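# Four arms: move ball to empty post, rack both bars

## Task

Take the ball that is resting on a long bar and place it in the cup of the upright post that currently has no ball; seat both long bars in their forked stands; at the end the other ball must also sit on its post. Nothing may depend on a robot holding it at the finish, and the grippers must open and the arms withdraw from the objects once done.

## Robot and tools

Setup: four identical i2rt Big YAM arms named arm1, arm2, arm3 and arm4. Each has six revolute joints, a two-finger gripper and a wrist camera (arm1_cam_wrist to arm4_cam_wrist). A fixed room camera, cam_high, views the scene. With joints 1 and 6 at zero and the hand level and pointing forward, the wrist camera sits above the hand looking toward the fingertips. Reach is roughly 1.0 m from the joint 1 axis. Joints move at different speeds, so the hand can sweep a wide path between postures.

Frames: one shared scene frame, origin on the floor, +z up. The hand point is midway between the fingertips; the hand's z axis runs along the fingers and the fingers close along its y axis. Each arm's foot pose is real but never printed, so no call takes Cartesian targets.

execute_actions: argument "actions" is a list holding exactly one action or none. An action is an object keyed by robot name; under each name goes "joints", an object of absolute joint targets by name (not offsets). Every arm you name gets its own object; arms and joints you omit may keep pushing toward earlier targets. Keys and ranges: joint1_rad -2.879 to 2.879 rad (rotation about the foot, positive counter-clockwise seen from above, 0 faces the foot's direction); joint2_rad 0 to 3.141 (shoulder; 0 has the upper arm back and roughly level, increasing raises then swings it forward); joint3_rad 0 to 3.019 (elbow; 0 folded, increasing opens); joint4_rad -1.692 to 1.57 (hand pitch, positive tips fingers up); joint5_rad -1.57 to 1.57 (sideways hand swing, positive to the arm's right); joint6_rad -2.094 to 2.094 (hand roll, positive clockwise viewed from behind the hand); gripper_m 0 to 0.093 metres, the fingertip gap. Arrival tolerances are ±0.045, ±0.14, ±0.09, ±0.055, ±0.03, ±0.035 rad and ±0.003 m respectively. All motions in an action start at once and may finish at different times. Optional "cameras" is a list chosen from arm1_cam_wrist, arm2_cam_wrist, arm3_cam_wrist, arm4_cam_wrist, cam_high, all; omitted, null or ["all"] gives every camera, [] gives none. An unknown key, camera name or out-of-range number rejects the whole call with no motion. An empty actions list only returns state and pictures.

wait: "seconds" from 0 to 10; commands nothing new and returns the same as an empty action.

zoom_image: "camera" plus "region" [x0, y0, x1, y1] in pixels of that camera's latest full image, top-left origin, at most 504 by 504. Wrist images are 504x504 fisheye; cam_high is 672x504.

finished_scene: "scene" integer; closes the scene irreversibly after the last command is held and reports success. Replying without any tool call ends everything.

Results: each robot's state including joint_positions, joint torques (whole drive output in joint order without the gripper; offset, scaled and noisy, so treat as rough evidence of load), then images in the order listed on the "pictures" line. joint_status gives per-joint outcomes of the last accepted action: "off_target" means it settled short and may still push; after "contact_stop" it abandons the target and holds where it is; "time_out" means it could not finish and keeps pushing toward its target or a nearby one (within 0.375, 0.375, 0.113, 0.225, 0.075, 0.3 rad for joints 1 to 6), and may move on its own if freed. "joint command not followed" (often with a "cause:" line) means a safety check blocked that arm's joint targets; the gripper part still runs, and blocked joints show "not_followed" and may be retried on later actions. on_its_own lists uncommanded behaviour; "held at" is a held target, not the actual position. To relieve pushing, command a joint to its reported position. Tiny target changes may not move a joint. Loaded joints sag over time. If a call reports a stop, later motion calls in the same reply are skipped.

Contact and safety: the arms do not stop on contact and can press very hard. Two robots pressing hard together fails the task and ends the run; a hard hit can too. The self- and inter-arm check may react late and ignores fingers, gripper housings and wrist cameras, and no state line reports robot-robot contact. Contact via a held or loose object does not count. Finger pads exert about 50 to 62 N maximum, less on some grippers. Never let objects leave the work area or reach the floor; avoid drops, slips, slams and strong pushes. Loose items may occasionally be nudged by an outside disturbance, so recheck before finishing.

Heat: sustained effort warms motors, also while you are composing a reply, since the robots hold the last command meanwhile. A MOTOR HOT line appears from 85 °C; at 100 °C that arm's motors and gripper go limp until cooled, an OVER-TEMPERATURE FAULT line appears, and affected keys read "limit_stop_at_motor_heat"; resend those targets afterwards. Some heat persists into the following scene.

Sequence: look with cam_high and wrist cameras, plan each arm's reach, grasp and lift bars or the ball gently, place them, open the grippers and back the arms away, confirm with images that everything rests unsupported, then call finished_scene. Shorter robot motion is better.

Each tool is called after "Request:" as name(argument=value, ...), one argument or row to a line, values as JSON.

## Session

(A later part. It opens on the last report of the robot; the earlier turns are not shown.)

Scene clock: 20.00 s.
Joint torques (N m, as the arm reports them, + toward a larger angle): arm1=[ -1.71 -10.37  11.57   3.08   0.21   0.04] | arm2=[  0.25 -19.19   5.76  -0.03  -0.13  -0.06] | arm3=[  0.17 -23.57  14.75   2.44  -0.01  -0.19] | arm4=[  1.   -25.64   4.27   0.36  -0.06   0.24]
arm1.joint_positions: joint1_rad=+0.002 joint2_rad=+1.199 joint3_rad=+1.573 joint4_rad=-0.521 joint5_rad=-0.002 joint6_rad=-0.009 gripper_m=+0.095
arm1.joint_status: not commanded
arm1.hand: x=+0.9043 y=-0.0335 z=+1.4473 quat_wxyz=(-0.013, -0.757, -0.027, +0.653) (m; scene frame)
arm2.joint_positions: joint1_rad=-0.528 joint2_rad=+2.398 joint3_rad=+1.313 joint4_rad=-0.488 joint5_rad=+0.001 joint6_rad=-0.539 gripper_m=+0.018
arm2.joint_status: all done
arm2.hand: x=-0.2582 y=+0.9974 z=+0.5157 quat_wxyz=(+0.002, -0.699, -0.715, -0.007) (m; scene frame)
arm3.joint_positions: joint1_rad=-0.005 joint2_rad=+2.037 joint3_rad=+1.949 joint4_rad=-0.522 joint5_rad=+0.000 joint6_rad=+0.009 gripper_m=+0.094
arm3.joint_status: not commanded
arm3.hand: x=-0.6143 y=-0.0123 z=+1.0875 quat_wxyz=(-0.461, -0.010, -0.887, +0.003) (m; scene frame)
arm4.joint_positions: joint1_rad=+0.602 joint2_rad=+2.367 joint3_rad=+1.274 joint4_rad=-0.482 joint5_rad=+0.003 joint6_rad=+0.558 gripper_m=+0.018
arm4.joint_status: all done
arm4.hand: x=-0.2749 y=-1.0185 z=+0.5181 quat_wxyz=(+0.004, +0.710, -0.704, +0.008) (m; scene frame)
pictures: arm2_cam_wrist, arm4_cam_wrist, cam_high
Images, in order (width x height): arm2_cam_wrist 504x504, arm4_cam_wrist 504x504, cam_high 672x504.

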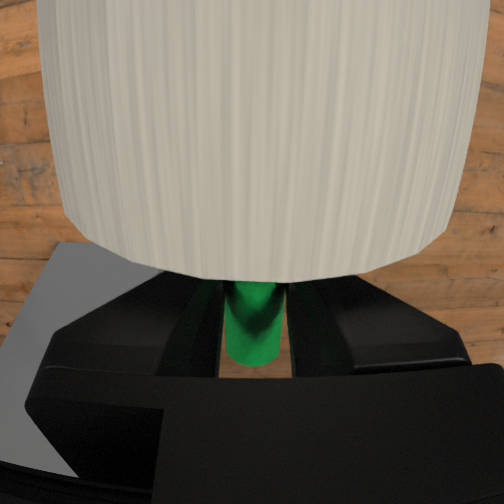

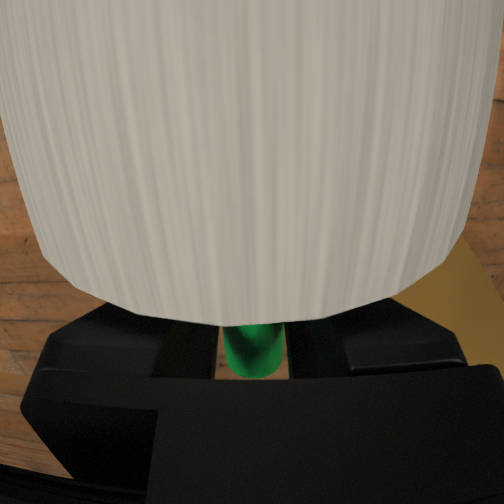

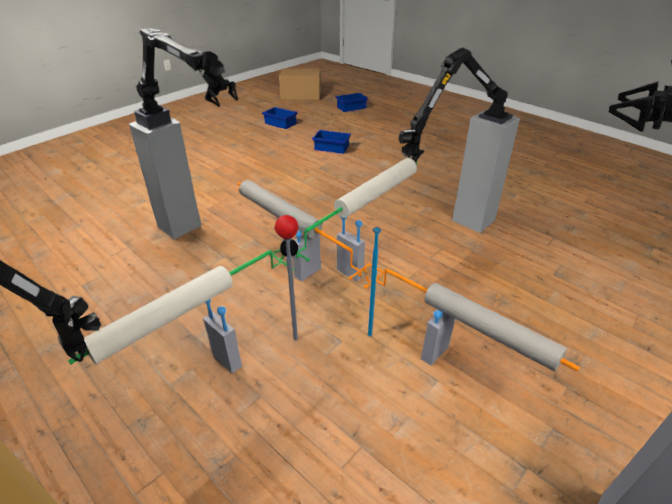

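Request:
execute_actions(
  actions=[
    {"arm2":{"joints":{"joint2_rad":2.18,"joint3_rad":1.27,"joint4_rad":-0.61}},"arm4":{"joints":{"joint2_rad":2.165,"joint3_rad":1.23,"joint4_rad":-0.59}}},
  ],
  cameras=[],
)

Request:
execute_actions(
  actions=[
    {"arm2":{"joints":{"joint2_rad":2.04,"joint3_rad":1.255,"joint4_rad":-0.735}},"arm4":{"joints":{"joint2_rad":2.02,"joint3_rad":1.215,"joint4_rad":-0.72}}},
  ],
)

Scene clock: 21.30 s.
Joint torques (N m, as the arm reports them, + toward a larger angle): arm1=[ -1.95 -10.54  11.52   3.07   0.2    0.04] | arm2=[  0.64 -17.3    6.9    0.15  -0.21  -0.05] | arm3=[  0.7  -24.06  14.5    2.4   -0.07  -0.19] | arm4=[  0.88 -23.13   5.31   0.67   0.03   0.23]
arm1.joint_positions: joint1_rad=+0.002 joint2_rad=+1.199 joint3_rad=+1.573 joint4_rad=-0.521 joint5_rad=-0.002 joint6_rad=-0.009 gripper_m=+0.095
arm1.joint_status: not commanded
arm1.hand: x=+0.9043 y=-0.0335 z=+1.4473 quat_wxyz=(-0.013, -0.757, -0.027, +0.653) (m; scene frame)
arm2.joint_positions: joint1_rad=-0.530 joint2_rad=+2.217 joint3_rad=+1.254 joint4_rad=-0.602 joint5_rad=+0.003 joint6_rad=-0.537 gripper_m=+0.018
arm2.joint_status: all done
arm2.hand: x=-0.2598 y=+0.9978 z=+0.5950 quat_wxyz=(+0.002, -0.701, -0.713, -0.003) (m; scene frame)
arm3.joint_positions: joint1_rad=-0.005 joint2_rad=+2.037 joint3_rad=+1.949 joint4_rad=-0.522 joint5_rad=+0.000 joint6_rad=+0.009 gripper_m=+0.094
arm3.joint_status: not commanded
arm3.hand: x=-0.6143 y=-0.0123 z=+1.0875 quat_wxyz=(-0.461, -0.010, -0.887, +0.003) (m; scene frame)
arm4.joint_positions: joint1_rad=+0.602 joint2_rad=+2.188 joint3_rad=+1.216 joint4_rad=-0.592 joint5_rad=+0.002 joint6_rad=+0.557 gripper_m=+0.018
arm4.joint_status: all done
arm4.hand: x=-0.2745 y=-1.0186 z=+0.5949 quat_wxyz=(+0.003, +0.710, -0.704, +0.002) (m; scene frame)
pictures: none
No camera images: the call's "cameras" was empty. Leave "cameras" out to get every camera's image.

Scene clock: 22.23 s.
Joint torques (N m, as the arm reports them, + toward a larger angle): arm1=[ -1.85 -10.66  11.54   3.06   0.2    0.05] | arm2=[  0.46 -17.14   7.81  -0.03  -0.23  -0.04] | arm3=[  1.06 -22.58  14.34   2.57  -0.01  -0.2 ] | arm4=[  0.42 -22.74   6.03   0.61   0.     0.22]
arm1.joint_positions: joint1_rad=+0.002 joint2_rad=+1.199 joint3_rad=+1.573 joint4_rad=-0.521 joint5_rad=-0.002 joint6_rad=-0.009 gripper_m=+0.095
arm1.joint_status: not commanded
arm1.hand: x=+0.9043 y=-0.0335 z=+1.4473 quat_wxyz=(-0.013, -0.757, -0.027, +0.653) (m; scene frame)
arm2.joint_positions: joint1_rad=-0.528 joint2_rad=+2.078 joint3_rad=+1.239 joint4_rad=-0.724 joint5_rad=+0.002 joint6_rad=-0.537 gripper_m=+0.018
arm2.joint_status: all done
arm2.hand: x=-0.2584 y=+0.9978 z=+0.6613 quat_wxyz=(+0.001, -0.700, -0.714, -0.002) (m; scene frame)
arm3.joint_positions: joint1_rad=-0.005 joint2_rad=+2.037 joint3_rad=+1.949 joint4_rad=-0.522 joint5_rad=+0.000 joint6_rad=+0.009 gripper_m=+0.094
arm3.joint_status: not commanded
arm3.hand: x=-0.6143 y=-0.0123 z=+1.0875 quat_wxyz=(-0.461, -0.010, -0.887, +0.003) (m; scene frame)
arm4.joint_positions: joint1_rad=+0.602 joint2_rad=+2.042 joint3_rad=+1.201 joint4_rad=-0.720 joint5_rad=+0.003 joint6_rad=+0.557 gripper_m=+0.018
arm4.joint_status: all done
arm4.hand: x=-0.2734 y=-1.0193 z=+0.6628 quat_wxyz=(+0.002, +0.710, -0.704, +0.001) (m; scene frame)
pictures: arm1_cam_wrist, arm2_cam_wrist, arm3_cam_wrist, arm4_cam_wrist, cam_high
Images, in order (width x height): arm1_cam_wrist 504x504, arm2_cam_wrist 504x504, arm3_cam_wrist 504x504, arm4_cam_wrist 504x504, cam_high 672x504.

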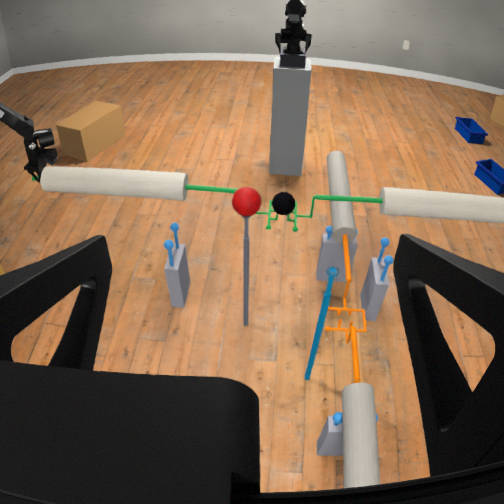

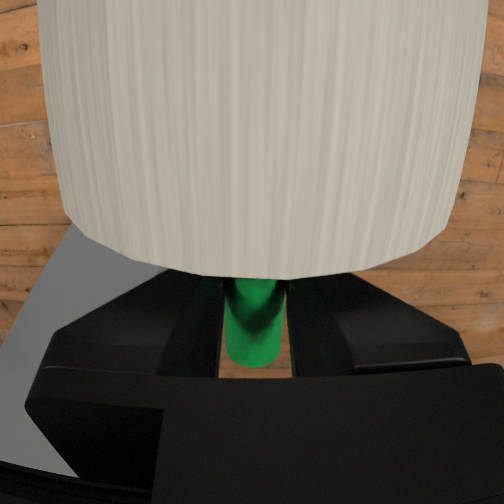

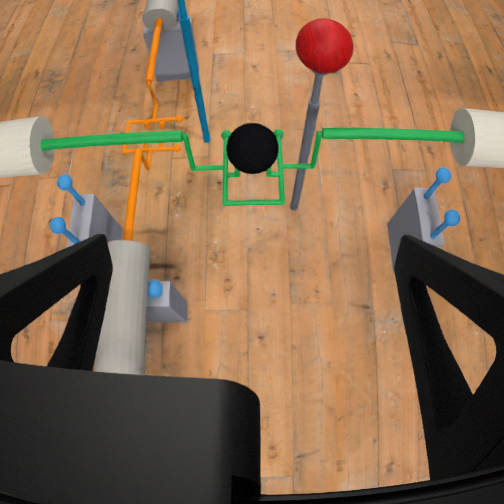

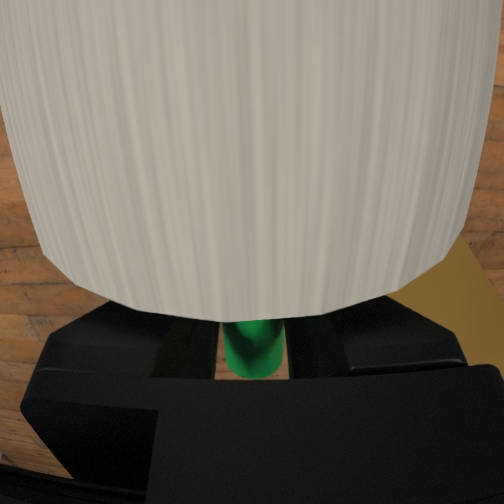

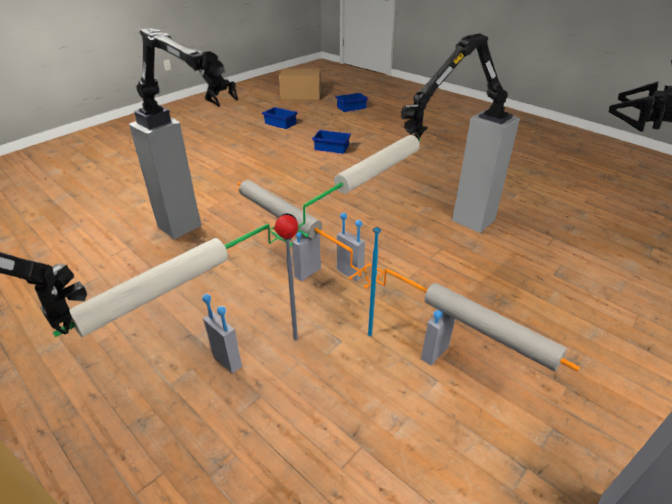

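Request:
execute_actions(
  actions=[
    {"arm2":{"joints":{"joint2_rad":1.925,"joint3_rad":1.28,"joint4_rad":-0.878}},"arm4":{"joints":{"joint2_rad":1.90,"joint3_rad":1.24,"joint4_rad":-0.865}},"arm3":{"joints":{"joint2_rad":1.7,"joint3_rad":1.0,"joint4_rad":1.1}},"arm1":{"joints":{"joint1_rad":-0.15,"joint2_rad":2.2,"joint3_rad":1.7,"joint4_rad":0.8}}},
  ],
  cameras=[],
)

Request:
execute_actions(
  actions=[
    {"arm2":{"joints":{"joint2_rad":1.82,"joint3_rad":1.335,"joint4_rad":-1.033}},"arm4":{"joints":{"joint2_rad":1.795,"joint3_rad":1.295,"joint4_rad":-1.023}}},
  ],
  cameras=[],
)

Request:
execute_actions(
  actions=[
    {"arm2":{"joints":{"joint2_rad":1.74,"joint3_rad":1.417,"joint4_rad":-1.195}},"arm4":{"joints":{"joint2_rad":1.71,"joint3_rad":1.38,"joint4_rad":-1.19}}},
  ],
)

Scene clock: 25.10 s.
Joint torques (N m, as the arm reports them, + toward a larger angle): arm1=[ -1.54 -26.75  11.12   2.71   0.12   0.03] | arm2=[  0.15 -16.6   10.54  -0.64   0.13  -0.07] | arm3=[  0.13 -15.19   9.47   2.84   0.04  -0.1 ] | arm4=[  0.61 -21.27   7.84  -0.27  -0.28   0.23]
arm1.joint_positions: joint1_rad=-0.155 joint2_rad=+2.211 joint3_rad=+1.668 joint4_rad=+0.784 joint5_rad=+0.000 joint6_rad=-0.009 gripper_m=+0.095
arm1.joint_status: all done
arm1.hand: x=+0.5862 y=+0.0884 z=+1.0917 quat_wxyz=(+0.046, -0.616, +0.027, +0.786) (m; scene frame)
arm2.joint_positions: joint1_rad=-0.523 joint2_rad=+1.954 joint3_rad=+1.241 joint4_rad=-0.846 joint5_rad=-0.005 joint6_rad=-0.536 gripper_m=+0.018
arm2.joint_status: all done
arm2.hand: x=-0.2537 y=+0.9985 z=+0.7235 quat_wxyz=(-0.003, -0.699, -0.715, -0.001) (m; scene frame)
arm3.joint_positions: joint1_rad=-0.005 joint2_rad=+1.716 joint3_rad=+0.980 joint4_rad=+1.076 joint5_rad=+0.000 joint6_rad=+0.009 gripper_m=+0.094
arm3.joint_status: all done
arm3.hand: x=-0.7901 y=-0.0094 z=+1.1455 quat_wxyz=(-0.816, -0.006, -0.578, +0.003) (m; scene frame)
arm4.joint_positions: joint1_rad=+0.602 joint2_rad=+1.917 joint3_rad=+1.210 joint4_rad=-0.848 joint5_rad=+0.010 joint6_rad=+0.557 gripper_m=+0.018
arm4.joint_status: all done
arm4.hand: x=-0.2707 y=-1.0203 z=+0.7262 quat_wxyz=(-0.002, +0.710, -0.704, -0.001) (m; scene frame)
pictures: none
No camera images: the call's "cameras" was empty. Leave "cameras" out to get every camera's image.

Scene clock: 26.10 s.
Joint torques (N m, as the arm reports them, + toward a larger angle): arm1=[ -1.5  -26.73  11.09   2.66   0.13   0.04] | arm2=[  0.12 -16.27  11.64  -0.79   0.18  -0.06] | arm3=[  0.57 -14.52   9.7    2.7   -0.01  -0.22] | arm4=[  0.91 -21.24   9.12  -0.48  -0.33   0.24]
arm1.joint_positions: joint1_rad=-0.155 joint2_rad=+2.211 joint3_rad=+1.668 joint4_rad=+0.784 joint5_rad=+0.000 joint6_rad=-0.009 gripper_m=+0.095
arm1.joint_status: not commanded
arm1.hand: x=+0.5862 y=+0.0884 z=+1.0917 quat_wxyz=(+0.046, -0.616, +0.027, +0.786) (m; scene frame)
arm2.joint_positions: joint1_rad=-0.523 joint2_rad=+1.854 joint3_rad=+1.290 joint4_rad=-0.996 joint5_rad=-0.005 joint6_rad=-0.536 gripper_m=+0.018
arm2.joint_status: all done
arm2.hand: x=-0.2539 y=+0.9980 z=+0.7880 quat_wxyz=(-0.003, -0.699, -0.715, -0.002) (m; scene frame)
arm3.joint_positions: joint1_rad=-0.005 joint2_rad=+1.716 joint3_rad=+0.980 joint4_rad=+1.076 joint5_rad=+0.000 joint6_rad=+0.009 gripper_m=+0.094
arm3.joint_status: not commanded
arm3.hand: x=-0.7901 y=-0.0094 z=+1.1455 quat_wxyz=(-0.816, -0.006, -0.578, +0.003) (m; scene frame)
arm4.joint_positions: joint1_rad=+0.602 joint2_rad=+1.815 joint3_rad=+1.257 joint4_rad=-1.001 joint5_rad=+0.011 joint6_rad=+0.557 gripper_m=+0.018
arm4.joint_status: all done
arm4.hand: x=-0.2695 y=-1.0211 z=+0.7897 quat_wxyz=(-0.002, +0.710, -0.704, +0.001) (m; scene frame)
pictures: none
No camera images: the call's "cameras" was empty. Leave "cameras" out to get every camera's image.

Scene clock: 27.07 s.
Joint torques (N m, as the arm reports them, + toward a larger angle): arm1=[ -1.43 -26.89  11.06   2.69   0.13   0.04] | arm2=[  0.13 -16.28  12.99  -1.     0.17  -0.06] | arm3=[  0.59 -15.16   9.71   2.57  -0.04  -0.22] | arm4=[  0.26 -21.32   9.98  -0.74  -0.37   0.21]
arm1.joint_positions: joint1_rad=-0.155 joint2_rad=+2.211 joint3_rad=+1.668 joint4_rad=+0.784 joint5_rad=+0.000 joint6_rad=-0.009 gripper_m=+0.095
arm1.joint_status: not commanded
arm1.hand: x=+0.5862 y=+0.0884 z=+1.0917 quat_wxyz=(+0.046, -0.616, +0.027, +0.786) (m; scene frame)
arm2.joint_positions: joint1_rad=-0.523 joint2_rad=+1.779 joint3_rad=+1.366 joint4_rad=-1.154 joint5_rad=-0.005 joint6_rad=-0.535 gripper_m=+0.018
arm2.joint_status: all done
arm2.hand: x=-0.2539 y=+0.9980 z=+0.8507 quat_wxyz=(-0.002, -0.699, -0.715, -0.005) (m; scene frame)
arm3.joint_positions: joint1_rad=-0.005 joint2_rad=+1.716 joint3_rad=+0.980 joint4_rad=+1.076 joint5_rad=+0.000 joint6_rad=+0.009 gripper_m=+0.094
arm3.joint_status: not commanded
arm3.hand: x=-0.7901 y=-0.0094 z=+1.1455 quat_wxyz=(-0.816, -0.006, -0.578, +0.003) (m; scene frame)
arm4.joint_positions: joint1_rad=+0.602 joint2_rad=+1.735 joint3_rad=+1.337 joint4_rad=-1.166 joint5_rad=+0.011 joint6_rad=+0.557 gripper_m=+0.018
arm4.joint_status: all done
arm4.hand: x=-0.2686 y=-1.0216 z=+0.8554 quat_wxyz=(-0.001, +0.710, -0.704, +0.003) (m; scene frame)
pictures: arm1_cam_wrist, arm2_cam_wrist, arm3_cam_wrist, arm4_cam_wrist, cam_high
Images, in order (width x height): arm1_cam_wrist 504x504, arm2_cam_wrist 504x504, arm3_cam_wrist 504x504, arm4_cam_wrist 504x504, cam_high 672x504.

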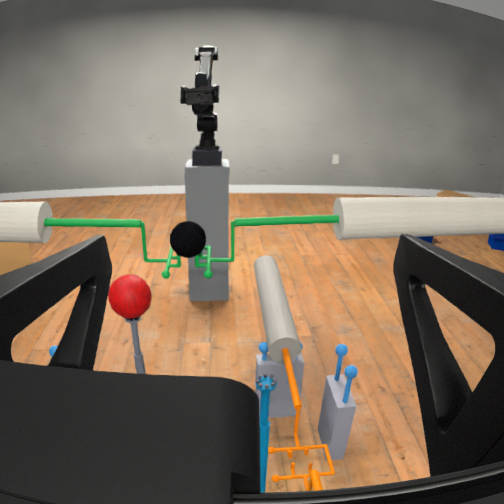

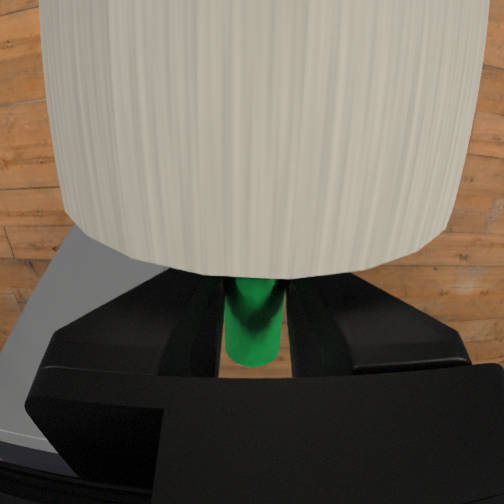

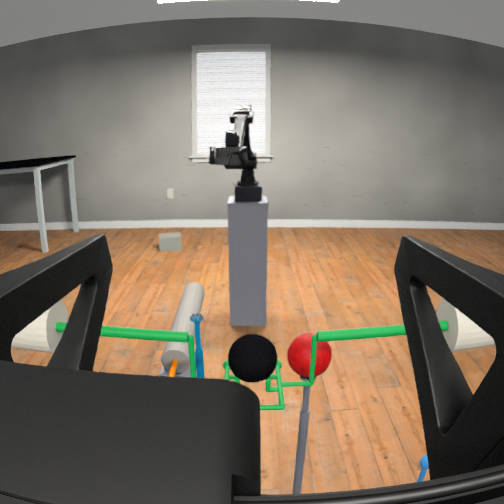

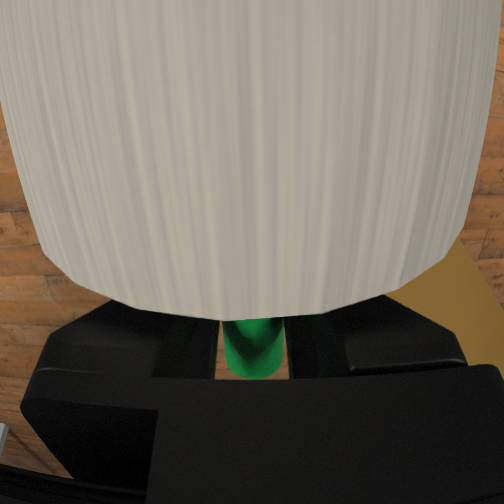

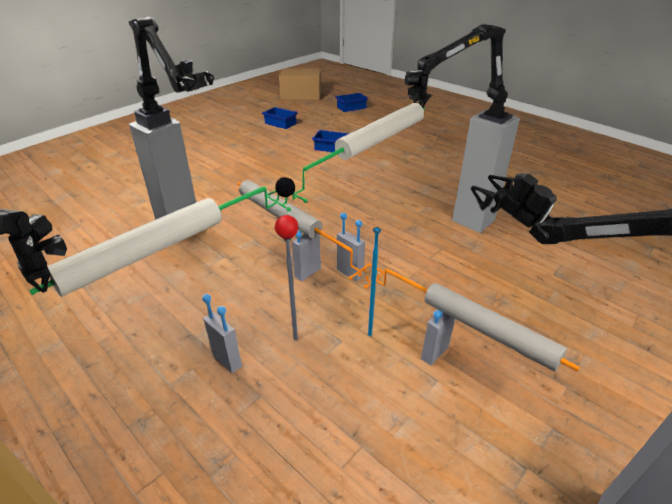

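Request:
execute_actions(
  actions=[
    {"arm2":{"joints":{"joint1_rad":-0.565,"joint2_rad":1.67,"joint3_rad":1.305,"joint4_rad":-1.15,"joint6_rad":-0.57}},"arm4":{"joints":{"joint1_rad":0.56,"joint2_rad":1.80,"joint3_rad":1.49,"joint4_rad":-1.22,"joint6_rad":0.51}},"arm1":{"joints":{"joint4_rad":0.45}},"arm3":{"joints":{"joint4_rad":0.85}}},
  ],
  cameras=[],
)

Request:
execute_actions(
  actions=[
    {"arm2":{"joints":{"joint1_rad":-0.605,"joint2_rad":1.595,"joint3_rad":1.205,"joint4_rad":-1.125,"joint6_rad":-0.61}},"arm4":{"joints":{"joint1_rad":0.52,"joint2_rad":1.87,"joint3_rad":1.593,"joint4_rad":-1.26,"joint6_rad":0.475}}},
  ],
  cameras=[],
)

Request:
execute_actions(
  actions=[
    {"arm2":{"joints":{"joint1_rad":-0.634,"joint2_rad":1.42,"joint3_rad":0.993,"joint4_rad":-1.085,"joint6_rad":-0.64}},"arm4":{"joints":{"joint1_rad":0.40,"joint2_rad":1.98,"joint3_rad":1.77,"joint4_rad":-1.325,"joint6_rad":0.35}}},
  ],
)

Scene clock: 29.80 s.
Joint torques (N m, as the arm reports them, + toward a larger angle): arm1=[ -1.42 -26.98  11.2    1.78   0.13   0.04] | arm2=[  0.13 -16.47  10.24   0.33   0.17  -0.04] | arm3=[  0.74 -15.59   9.75   1.23  -0.09  -0.21] | arm4=[  0.13 -23.18  10.64  -0.42  -0.31  -0.09]
arm1.joint_positions: joint1_rad=-0.155 joint2_rad=+2.211 joint3_rad=+1.668 joint4_rad=+0.457 joint5_rad=+0.000 joint6_rad=-0.009 gripper_m=+0.095
arm1.joint_status: all done
arm1.hand: x=+0.5801 y=+0.0896 z=+1.0119 quat_wxyz=(+0.041, -0.736, +0.033, +0.675) (m; scene frame)
arm2.joint_positions: joint1_rad=-0.556 joint2_rad=+1.727 joint3_rad=+1.285 joint4_rad=-1.149 joint5_rad=-0.005 joint6_rad=-0.562 gripper_m=+0.018
arm2.joint_status: all done
arm2.hand: x=-0.2537 y=+1.0318 z=+0.8482 quat_wxyz=(+0.001, -0.701, -0.713, -0.017) (m; scene frame)
arm3.joint_positions: joint1_rad=-0.005 joint2_rad=+1.716 joint3_rad=+0.980 joint4_rad=+0.861 joint5_rad=+0.000 joint6_rad=+0.009 gripper_m=+0.094
arm3.joint_status: all done
arm3.hand: x=-0.7781 y=-0.0097 z=+1.0940 quat_wxyz=(-0.749, -0.007, -0.663, +0.003) (m; scene frame)
arm4.joint_positions: joint1_rad=+0.562 joint2_rad=+1.828 joint3_rad=+1.439 joint4_rad=-1.200 joint5_rad=+0.010 joint6_rad=+0.510 gripper_m=+0.018
arm4.joint_status: all done
arm4.hand: x=-0.2654 y=-0.9870 z=+0.8449 quat_wxyz=(+0.002, +0.712, -0.702, +0.015) (m; scene frame)
pictures: none
No camera images: the call's "cameras" was empty. Leave "cameras" out to get every camera's image.

Scene clock: 30.57 s.
Joint torques (N m, as the arm reports them, + toward a larger angle): arm1=[ -1.54 -26.89  11.19   1.79   0.13   0.03] | arm2=[  0.32 -14.78  10.21   0.19   0.16  -0.04] | arm3=[  0.98 -14.85   9.69   1.41  -0.02  -0.16] | arm4=[  0.28 -24.04  10.57  -0.9   -0.31   0.03]
arm1.joint_positions: joint1_rad=-0.155 joint2_rad=+2.211 joint3_rad=+1.668 joint4_rad=+0.457 joint5_rad=+0.000 joint6_rad=-0.009 gripper_m=+0.095
arm1.joint_status: not commanded
arm1.hand: x=+0.5801 y=+0.0896 z=+1.0119 quat_wxyz=(+0.041, -0.736, +0.033, +0.675) (m; scene frame)
arm2.joint_positions: joint1_rad=-0.597 joint2_rad=+1.644 joint3_rad=+1.184 joint4_rad=-1.122 joint5_rad=-0.005 joint6_rad=-0.604 gripper_m=+0.018
arm2.joint_status: all done
arm2.hand: x=-0.2529 y=+1.0683 z=+0.8515 quat_wxyz=(+0.000, -0.701, -0.713, -0.012) (m; scene frame)
arm3.joint_positions: joint1_rad=-0.005 joint2_rad=+1.716 joint3_rad=+0.980 joint4_rad=+0.861 joint5_rad=+0.000 joint6_rad=+0.009 gripper_m=+0.094
arm3.joint_status: not commanded
arm3.hand: x=-0.7781 y=-0.0097 z=+1.0940 quat_wxyz=(-0.749, -0.007, -0.663, +0.003) (m; scene frame)
arm4.joint_positions: joint1_rad=+0.521 joint2_rad=+1.892 joint3_rad=+1.543 joint4_rad=-1.233 joint5_rad=+0.010 joint6_rad=+0.469 gripper_m=+0.018
arm4.joint_status: all done
arm4.hand: x=-0.2600 y=-0.9505 z=+0.8475 quat_wxyz=(+0.002, +0.713, -0.701, +0.012) (m; scene frame)
pictures: none
No camera images: the call's "cameras" was empty. Leave "cameras" out to get every camera's image.

Scene clock: 31.60 s.
Joint torques (N m, as the arm reports them, + toward a larger angle): arm1=[ -1.51 -27.13  11.23   1.8    0.13   0.04] | arm2=[  0.08 -10.73  10.55   0.34   0.15   0.03] | arm3=[  0.44 -15.3    9.72   1.42  -0.05  -0.19] | arm4=[  1.24 -26.72  11.24  -0.95  -0.24   0.22]
arm1.joint_positions: joint1_rad=-0.155 joint2_rad=+2.211 joint3_rad=+1.668 joint4_rad=+0.457 joint5_rad=+0.000 joint6_rad=-0.009 gripper_m=+0.095
arm1.joint_status: not commanded
arm1.hand: x=+0.5801 y=+0.0896 z=+1.0119 quat_wxyz=(+0.041, -0.736, +0.033, +0.675) (m; scene frame)
arm2.joint_positions: joint1_rad=-0.625 joint2_rad=+1.453 joint3_rad=+0.967 joint4_rad=-1.083 joint5_rad=-0.005 joint6_rad=-0.641 gripper_m=+0.018
arm2.joint_status: all done
arm2.hand: x=-0.2212 y=+1.1359 z=+0.8549 quat_wxyz=(-0.002, -0.698, -0.716, -0.006) (m; scene frame)
arm3.joint_positions: joint1_rad=-0.005 joint2_rad=+1.716 joint3_rad=+0.980 joint4_rad=+0.861 joint5_rad=+0.000 joint6_rad=+0.009 gripper_m=+0.094
arm3.joint_status: not commanded
arm3.hand: x=-0.7781 y=-0.0097 z=+1.0940 quat_wxyz=(-0.749, -0.007, -0.663, +0.003) (m; scene frame)
arm4.joint_positions: joint1_rad=+0.388 joint2_rad=+2.010 joint3_rad=+1.713 joint4_rad=-1.295 joint5_rad=+0.008 joint6_rad=+0.329 gripper_m=+0.018
arm4.joint_status: all done
arm4.hand: x=-0.2067 y=-0.8808 z=+0.8415 quat_wxyz=(+0.006, +0.715, -0.699, +0.017) (m; scene frame)
pictures: arm1_cam_wrist, arm2_cam_wrist, arm3_cam_wrist, arm4_cam_wrist, cam_high
Images, in order (width x height): arm1_cam_wrist 504x504, arm2_cam_wrist 504x504, arm3_cam_wrist 504x504, arm4_cam_wrist 504x504, cam_high 672x504.

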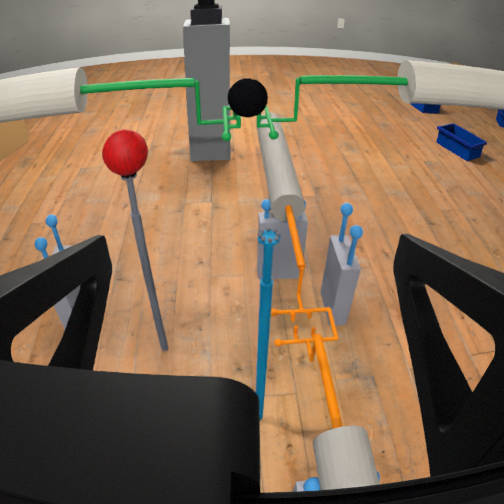

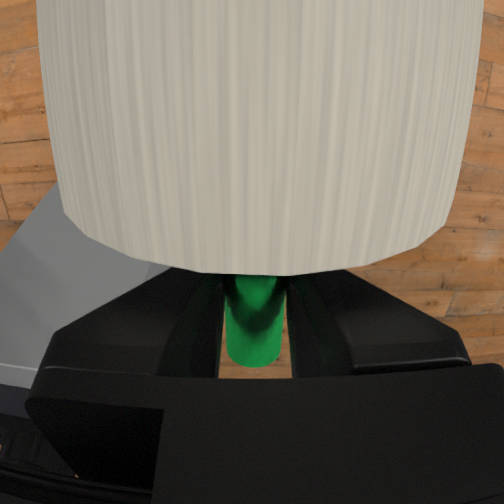

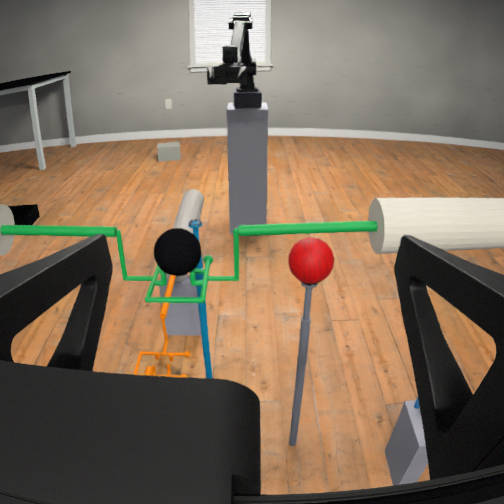

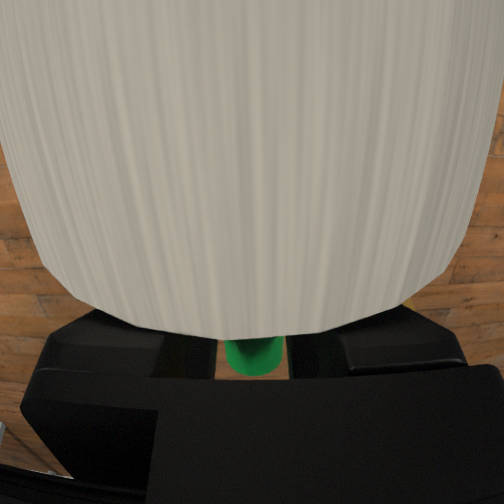

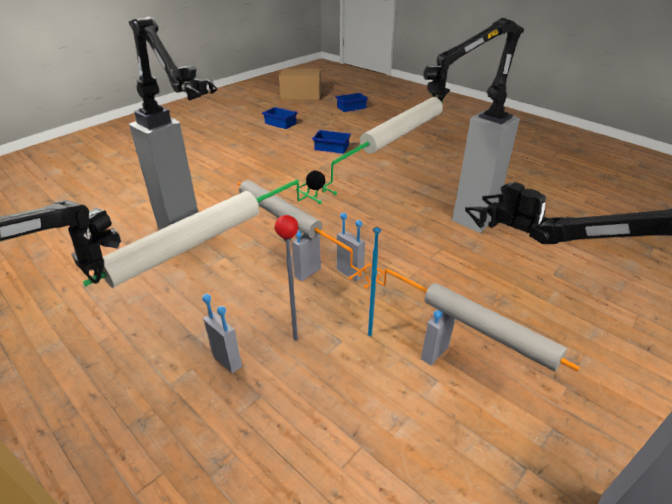

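Clear of the red ball; traversing in +x.

Request:
execute_actions(
  actions=[
    {"arm2":{"joints":{"joint1_rad":-0.41,"joint2_rad":1.31,"joint3_rad":0.88,"joint4_rad":-1.09,"joint6_rad":-0.41}},"arm4":{"joints":{"joint1_rad":0.257,"joint2_rad":1.87,"joint3_rad":1.65,"joint4_rad":-1.28,"joint6_rad":0.22}}},
  ],
  cameras=[],
)

Request:
execute_actions(
  actions=[
    {"arm2":{"joints":{"joint1_rad":-0.14,"joint2_rad":1.245,"joint3_rad":0.817,"joint4_rad":-1.09,"joint6_rad":-0.14}},"arm4":{"joints":{"joint1_rad":0.10,"joint2_rad":1.835,"joint3_rad":1.595,"joint4_rad":-1.26,"joint6_rad":0.06}}},
  ],
  cameras=[],
)

Request:
execute_actions(
  actions=[
    {"arm2":{"joints":{"joint1_rad":0.154,"joint6_rad":0.154}},"arm4":{"joints":{"joint1_rad":-0.06,"joint6_rad":-0.1}}},
  ],
  cameras=[],
)

Request:
execute_actions(
  actions=[
    {"arm2":{"joints":{"joint1_rad":0.37,"joint2_rad":1.31,"joint3_rad":0.875,"joint4_rad":-1.09,"joint6_rad":0.37}},"arm4":{"joints":{"joint1_rad":-0.183,"joint2_rad":1.875,"joint3_rad":1.65,"joint4_rad":-1.28,"joint6_rad":-0.22}}},
  ],
)

Scene clock: 33.27 s.
Joint torques (N m, as the arm reports them, + toward a larger angle): arm1=[ -1.51 -27.09  11.24   1.79   0.13   0.04] | arm2=[ 0.15 -9.18 10.83  0.03  0.11  0.14] | arm3=[  1.15 -14.87   9.9    1.47  -0.07  -0.18] | arm4=[  1.05 -26.74   8.97   0.3   -0.29   0.32]
arm1.joint_positions: joint1_rad=-0.155 joint2_rad=+2.211 joint3_rad=+1.668 joint4_rad=+0.457 joint5_rad=+0.000 joint6_rad=-0.009 gripper_m=+0.095
arm1.joint_status: not commanded
arm1.hand: x=+0.5801 y=+0.0896 z=+1.0119 quat_wxyz=(+0.041, -0.736, +0.033, +0.675) (m; scene frame)
arm2.joint_positions: joint1_rad=-0.405 joint2_rad=+1.339 joint3_rad=+0.850 joint4_rad=-1.080 joint5_rad=-0.004 joint6_rad=-0.421 gripper_m=+0.018
arm2.joint_status: all done
arm2.hand: x=-0.1306 y=+1.1362 z=+0.8548 quat_wxyz=(-0.001, -0.698, -0.717, -0.006) (m; scene frame)
arm3.joint_positions: joint1_rad=-0.005 joint2_rad=+1.716 joint3_rad=+0.980 joint4_rad=+0.861 joint5_rad=+0.000 joint6_rad=+0.009 gripper_m=+0.094
arm3.joint_status: not commanded
arm3.hand: x=-0.7781 y=-0.0097 z=+1.0940 quat_wxyz=(-0.749, -0.007, -0.663, +0.003) (m; scene frame)
arm4.joint_positions: joint1_rad=+0.248 joint2_rad=+1.913 joint3_rad=+1.627 joint4_rad=-1.277 joint5_rad=+0.009 joint6_rad=+0.188 gripper_m=+0.018
arm4.joint_status: all done
arm4.hand: x=-0.1201 y=-0.8796 z=+0.8656 quat_wxyz=(-0.001, +0.715, -0.699, +0.004) (m; scene frame)
pictures: none
No camera images: the call's "cameras" was empty. Leave "cameras" out to get every camera's image.

Scene clock: 34.37 s.
Joint torques (N m, as the arm reports them, + toward a larger angle): arm1=[ -1.37 -26.99  11.23   1.77   0.11   0.03] | arm2=[ 0.77 -8.46 10.61 -0.11 -0.15  0.13] | arm3=[  0.26 -15.08   9.55   1.33  -0.01  -0.18] | arm4=[  0.94 -27.87   8.68   0.07  -0.3    0.3 ]
arm1.joint_positions: joint1_rad=-0.155 joint2_rad=+2.211 joint3_rad=+1.668 joint4_rad=+0.457 joint5_rad=+0.000 joint6_rad=-0.009 gripper_m=+0.095
arm1.joint_status: not commanded
arm1.hand: x=+0.5801 y=+0.0896 z=+1.0119 quat_wxyz=(+0.041, -0.736, +0.033, +0.675) (m; scene frame)
arm2.joint_positions: joint1_rad=-0.136 joint2_rad=+1.276 joint3_rad=+0.791 joint4_rad=-1.074 joint5_rad=+0.001 joint6_rad=-0.152 gripper_m=+0.018
arm2.joint_status: all done
arm2.hand: x=-0.0410 y=+1.1339 z=+0.8546 quat_wxyz=(-0.002, -0.698, -0.716, -0.001) (m; scene frame)
arm3.joint_positions: joint1_rad=-0.005 joint2_rad=+1.716 joint3_rad=+0.980 joint4_rad=+0.861 joint5_rad=+0.000 joint6_rad=+0.009 gripper_m=+0.094
arm3.joint_status: not commanded
arm3.hand: x=-0.7781 y=-0.0097 z=+1.0940 quat_wxyz=(-0.749, -0.007, -0.663, +0.003) (m; scene frame)
arm4.joint_positions: joint1_rad=+0.092 joint2_rad=+1.893 joint3_rad=+1.574 joint4_rad=-1.249 joint5_rad=+0.009 joint6_rad=+0.032 gripper_m=+0.018
arm4.joint_status: all done
arm4.hand: x=-0.0297 y=-0.8800 z=+0.8572 quat_wxyz=(+0.001, +0.716, -0.699, +0.007) (m; scene frame)
pictures: none
No camera images: the call's "cameras" was empty. Leave "cameras" out to get every camera's image.

Scene clock: 35.47 s.
Joint torques (N m, as the arm reports them, + toward a larger angle): arm1=[ -1.64 -27.06  11.21   1.77   0.12   0.03] | arm2=[ 0.8  -8.39 10.64 -0.23 -0.36  0.12] | arm3=[  1.16 -15.73   9.81   1.5   -0.04  -0.22] | arm4=[  0.56 -27.     8.95  -0.71  -0.29   0.24]
arm1.joint_positions: joint1_rad=-0.155 joint2_rad=+2.211 joint3_rad=+1.668 joint4_rad=+0.457 joint5_rad=+0.000 joint6_rad=-0.009 gripper_m=+0.095
arm1.joint_status: not commanded
arm1.hand: x=+0.5801 y=+0.0896 z=+1.0119 quat_wxyz=(+0.041, -0.736, +0.033, +0.675) (m; scene frame)
arm2.joint_positions: joint1_rad=+0.154 joint2_rad=+1.276 joint3_rad=+0.790 joint4_rad=-1.070 joint5_rad=+0.007 joint6_rad=+0.141 gripper_m=+0.018
arm2.joint_status: all done
arm2.hand: x=+0.0499 y=+1.1347 z=+0.8550 quat_wxyz=(-0.003, -0.699, -0.715, +0.001) (m; scene frame)
arm3.joint_positions: joint1_rad=-0.005 joint2_rad=+1.716 joint3_rad=+0.980 joint4_rad=+0.861 joint5_rad=+0.000 joint6_rad=+0.009 gripper_m=+0.094
arm3.joint_status: not commanded
arm3.hand: x=-0.7781 y=-0.0097 z=+1.0940 quat_wxyz=(-0.749, -0.007, -0.663, +0.003) (m; scene frame)
arm4.joint_positions: joint1_rad=-0.064 joint2_rad=+1.891 joint3_rad=+1.572 joint4_rad=-1.233 joint5_rad=+0.008 joint6_rad=-0.123 gripper_m=+0.018
arm4.joint_status: all done
arm4.hand: x=+0.0593 y=-0.8787 z=+0.8578 quat_wxyz=(-0.005, +0.715, -0.699, +0.002) (m; scene frame)
pictures: none
No camera images: the call's "cameras" was empty. Leave "cameras" out to get every camera's image.

Scene clock: 36.43 s.
Joint torques (N m, as the arm reports them, + toward a larger angle): arm1=[ -1.56 -26.98  11.22   1.77   0.13   0.04] | arm2=[ 1.03 -8.59 10.95 -0.46 -0.65  0.13] | arm3=[  0.61 -15.73   9.88   1.59  -0.01  -0.13] | arm4=[ -0.16 -24.36  10.07  -0.72  -0.25   0.14]
arm1.joint_positions: joint1_rad=-0.155 joint2_rad=+2.211 joint3_rad=+1.668 joint4_rad=+0.457 joint5_rad=+0.000 joint6_rad=-0.009 gripper_m=+0.095
arm1.joint_status: not commanded
arm1.hand: x=+0.5801 y=+0.0896 z=+1.0119 quat_wxyz=(+0.041, -0.736, +0.033, +0.675) (m; scene frame)
arm2.joint_positions: joint1_rad=+0.366 joint2_rad=+1.331 joint3_rad=+0.844 joint4_rad=-1.069 joint5_rad=+0.014 joint6_rad=+0.356 gripper_m=+0.018
arm2.joint_status: all done
arm2.hand: x=+0.1212 y=+1.1325 z=+0.8568 quat_wxyz=(-0.003, -0.700, -0.714, +0.003) (m; scene frame)
arm3.joint_positions: joint1_rad=-0.005 joint2_rad=+1.716 joint3_rad=+0.980 joint4_rad=+0.861 joint5_rad=+0.000 joint6_rad=+0.009 gripper_m=+0.094
arm3.joint_status: not commanded
arm3.hand: x=-0.7781 y=-0.0097 z=+1.0940 quat_wxyz=(-0.749, -0.007, -0.663, +0.003) (m; scene frame)
arm4.joint_positions: joint1_rad=-0.181 joint2_rad=+1.898 joint3_rad=+1.612 joint4_rad=-1.252 joint5_rad=+0.006 joint6_rad=-0.233 gripper_m=+0.018
arm4.joint_status: all done
arm4.hand: x=+0.1272 y=-0.8799 z=+0.8685 quat_wxyz=(-0.011, +0.713, -0.701, -0.001) (m; scene frame)
pictures: arm1_cam_wrist, arm2_cam_wrist, arm3_cam_wrist, arm4_cam_wrist, cam_high
Images, in order (width x height): arm1_cam_wrist 504x504, arm2_cam_wrist 504x504, arm3_cam_wrist 504x504, arm4_cam_wrist 504x504, cam_high 672x504.

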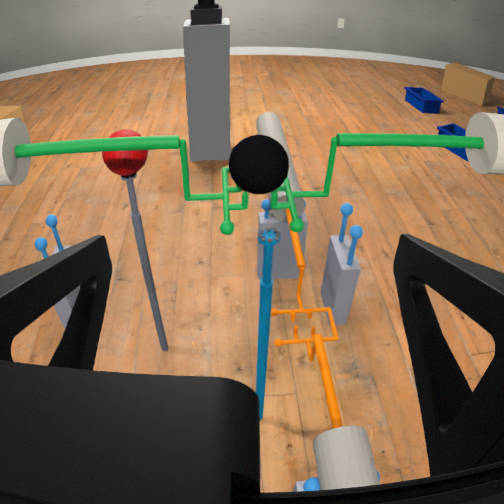

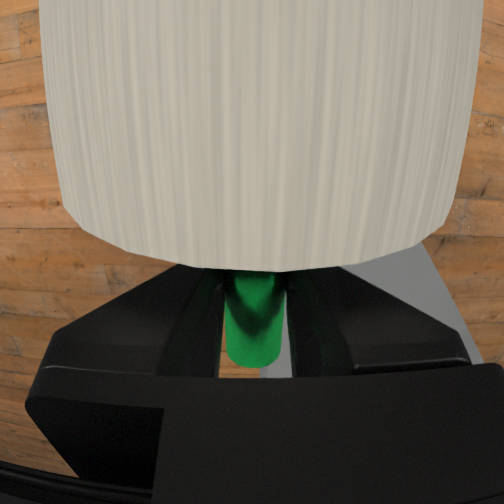

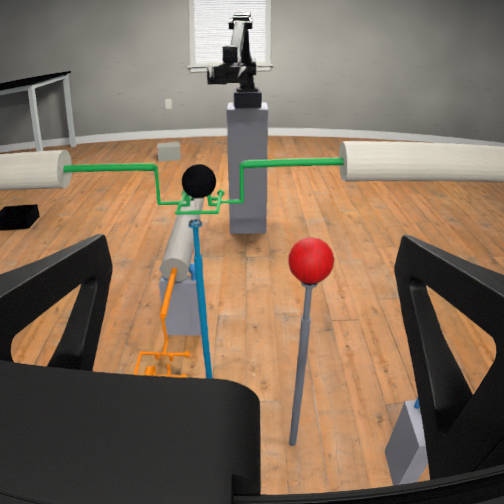

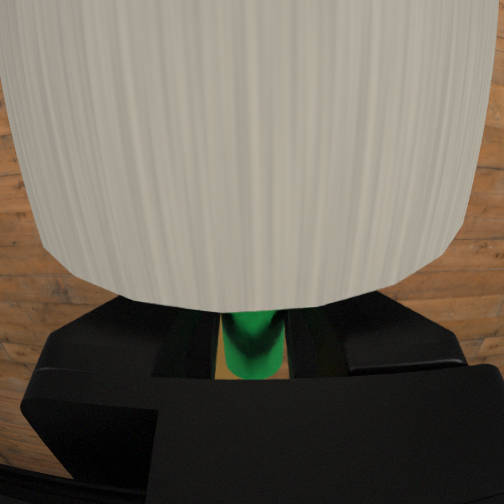

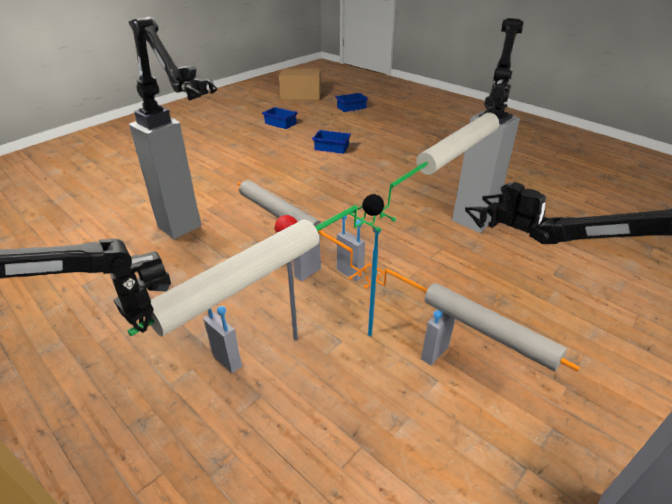

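Request:
execute_actions(
  actions=[
    {"arm2":{"joints":{"joint1_rad":0.428,"joint2_rad":1.37,"joint3_rad":0.78,"joint4_rad":-0.94,"joint6_rad":0.43}},"arm4":{"joints":{"joint1_rad":-0.2,"joint2_rad":1.99,"joint3_rad":1.685,"joint4_rad":-1.195,"joint6_rad":-0.24}}},
  ],
  cameras=["arm1_cam_wrist","arm3_cam_wrist","cam_high"],
)

Request:
zoom_image(
  camera="cam_high",
  region=[320, 170, 440, 290],
)

Scene clock: 38.17 s.
Joint torques (N m, as the arm reports them, + toward a larger angle): arm1=[ -1.57 -27.11  11.29   1.78   0.12   0.04] | arm2=[ 1.4  -9.05  9.2   0.47 -0.66  0.11] | arm3=[ -0.37 -14.24   9.9    1.49  -0.01  -0.21] | arm4=[ -1.08 -28.18  10.24  -0.29  -0.23  -0.13]
arm1.joint_positions: joint1_rad=-0.155 joint2_rad=+2.211 joint3_rad=+1.668 joint4_rad=+0.457 joint5_rad=+0.000 joint6_rad=-0.009 gripper_m=+0.095
arm1.joint_status: not commanded
arm1.hand: x=+0.5801 y=+0.0896 z=+1.0119 quat_wxyz=(+0.041, -0.736, +0.033, +0.675) (m; scene frame)
arm2.joint_positions: joint1_rad=+0.421 joint2_rad=+1.397 joint3_rad=+0.762 joint4_rad=-0.943 joint5_rad=+0.013 joint6_rad=+0.417 gripper_m=+0.018
arm2.joint_status: all done
arm2.hand: x=+0.1348 y=+1.1496 z=+0.8101 quat_wxyz=(+0.007, -0.702, -0.712, -0.001) (m; scene frame)
arm3.joint_positions: joint1_rad=-0.005 joint2_rad=+1.716 joint3_rad=+0.980 joint4_rad=+0.861 joint5_rad=+0.000 joint6_rad=+0.009 gripper_m=+0.094
arm3.joint_status: not commanded
arm3.hand: x=-0.7781 y=-0.0097 z=+1.0940 quat_wxyz=(-0.749, -0.007, -0.663, +0.003) (m; scene frame)
arm4.joint_positions: joint1_rad=-0.181 joint2_rad=+2.039 joint3_rad=+1.638 joint4_rad=-1.178 joint5_rad=+0.006 joint6_rad=-0.236 gripper_m=+0.018
arm4.joint_status: all done
arm4.hand: x=+0.1319 y=-0.8609 z=+0.7974 quat_wxyz=(+0.006, +0.713, -0.701, +0.010) (m; scene frame)
pictures: arm1_cam_wrist, arm3_cam_wrist, cam_high
Images, in order (width x height): arm1_cam_wrist 504x504, arm3_cam_wrist 504x504, cam_high 672x504.

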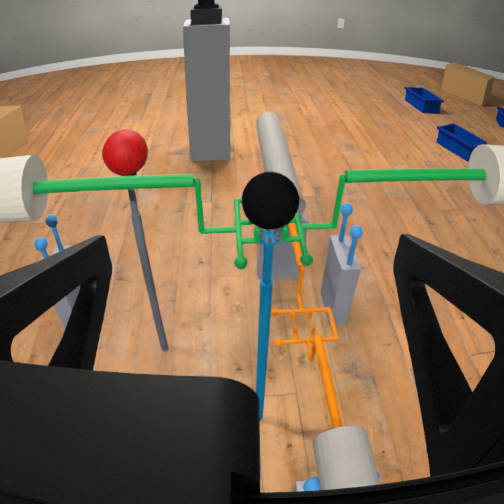

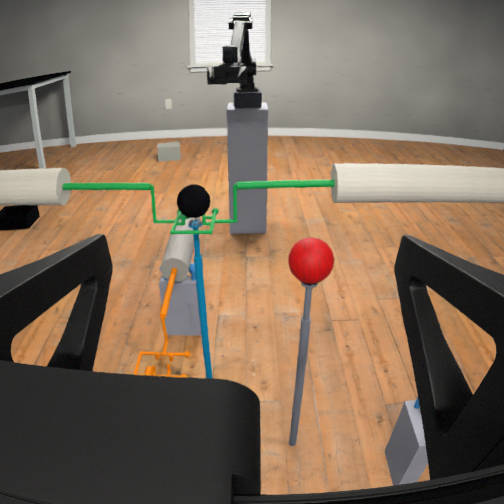

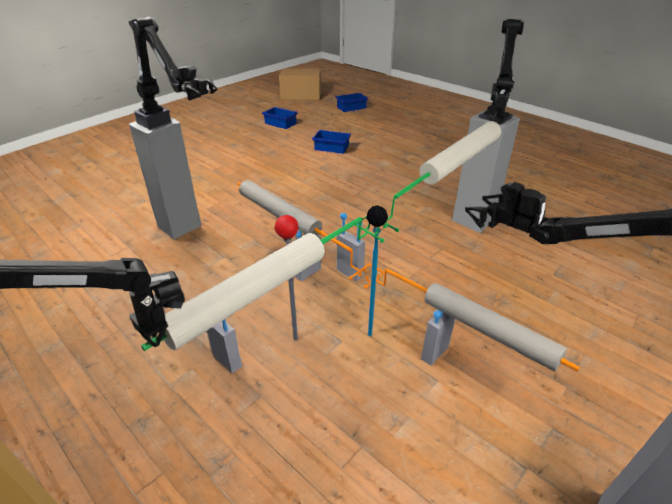

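Region (320, 170, 440, 290) of cam_high's 672x504 image, scaled by 4.200, with more detail than that image has.

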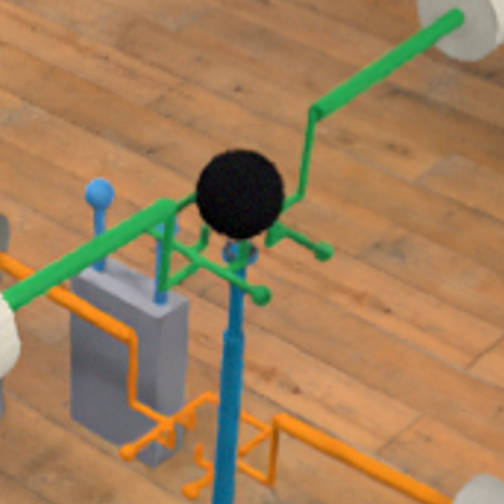

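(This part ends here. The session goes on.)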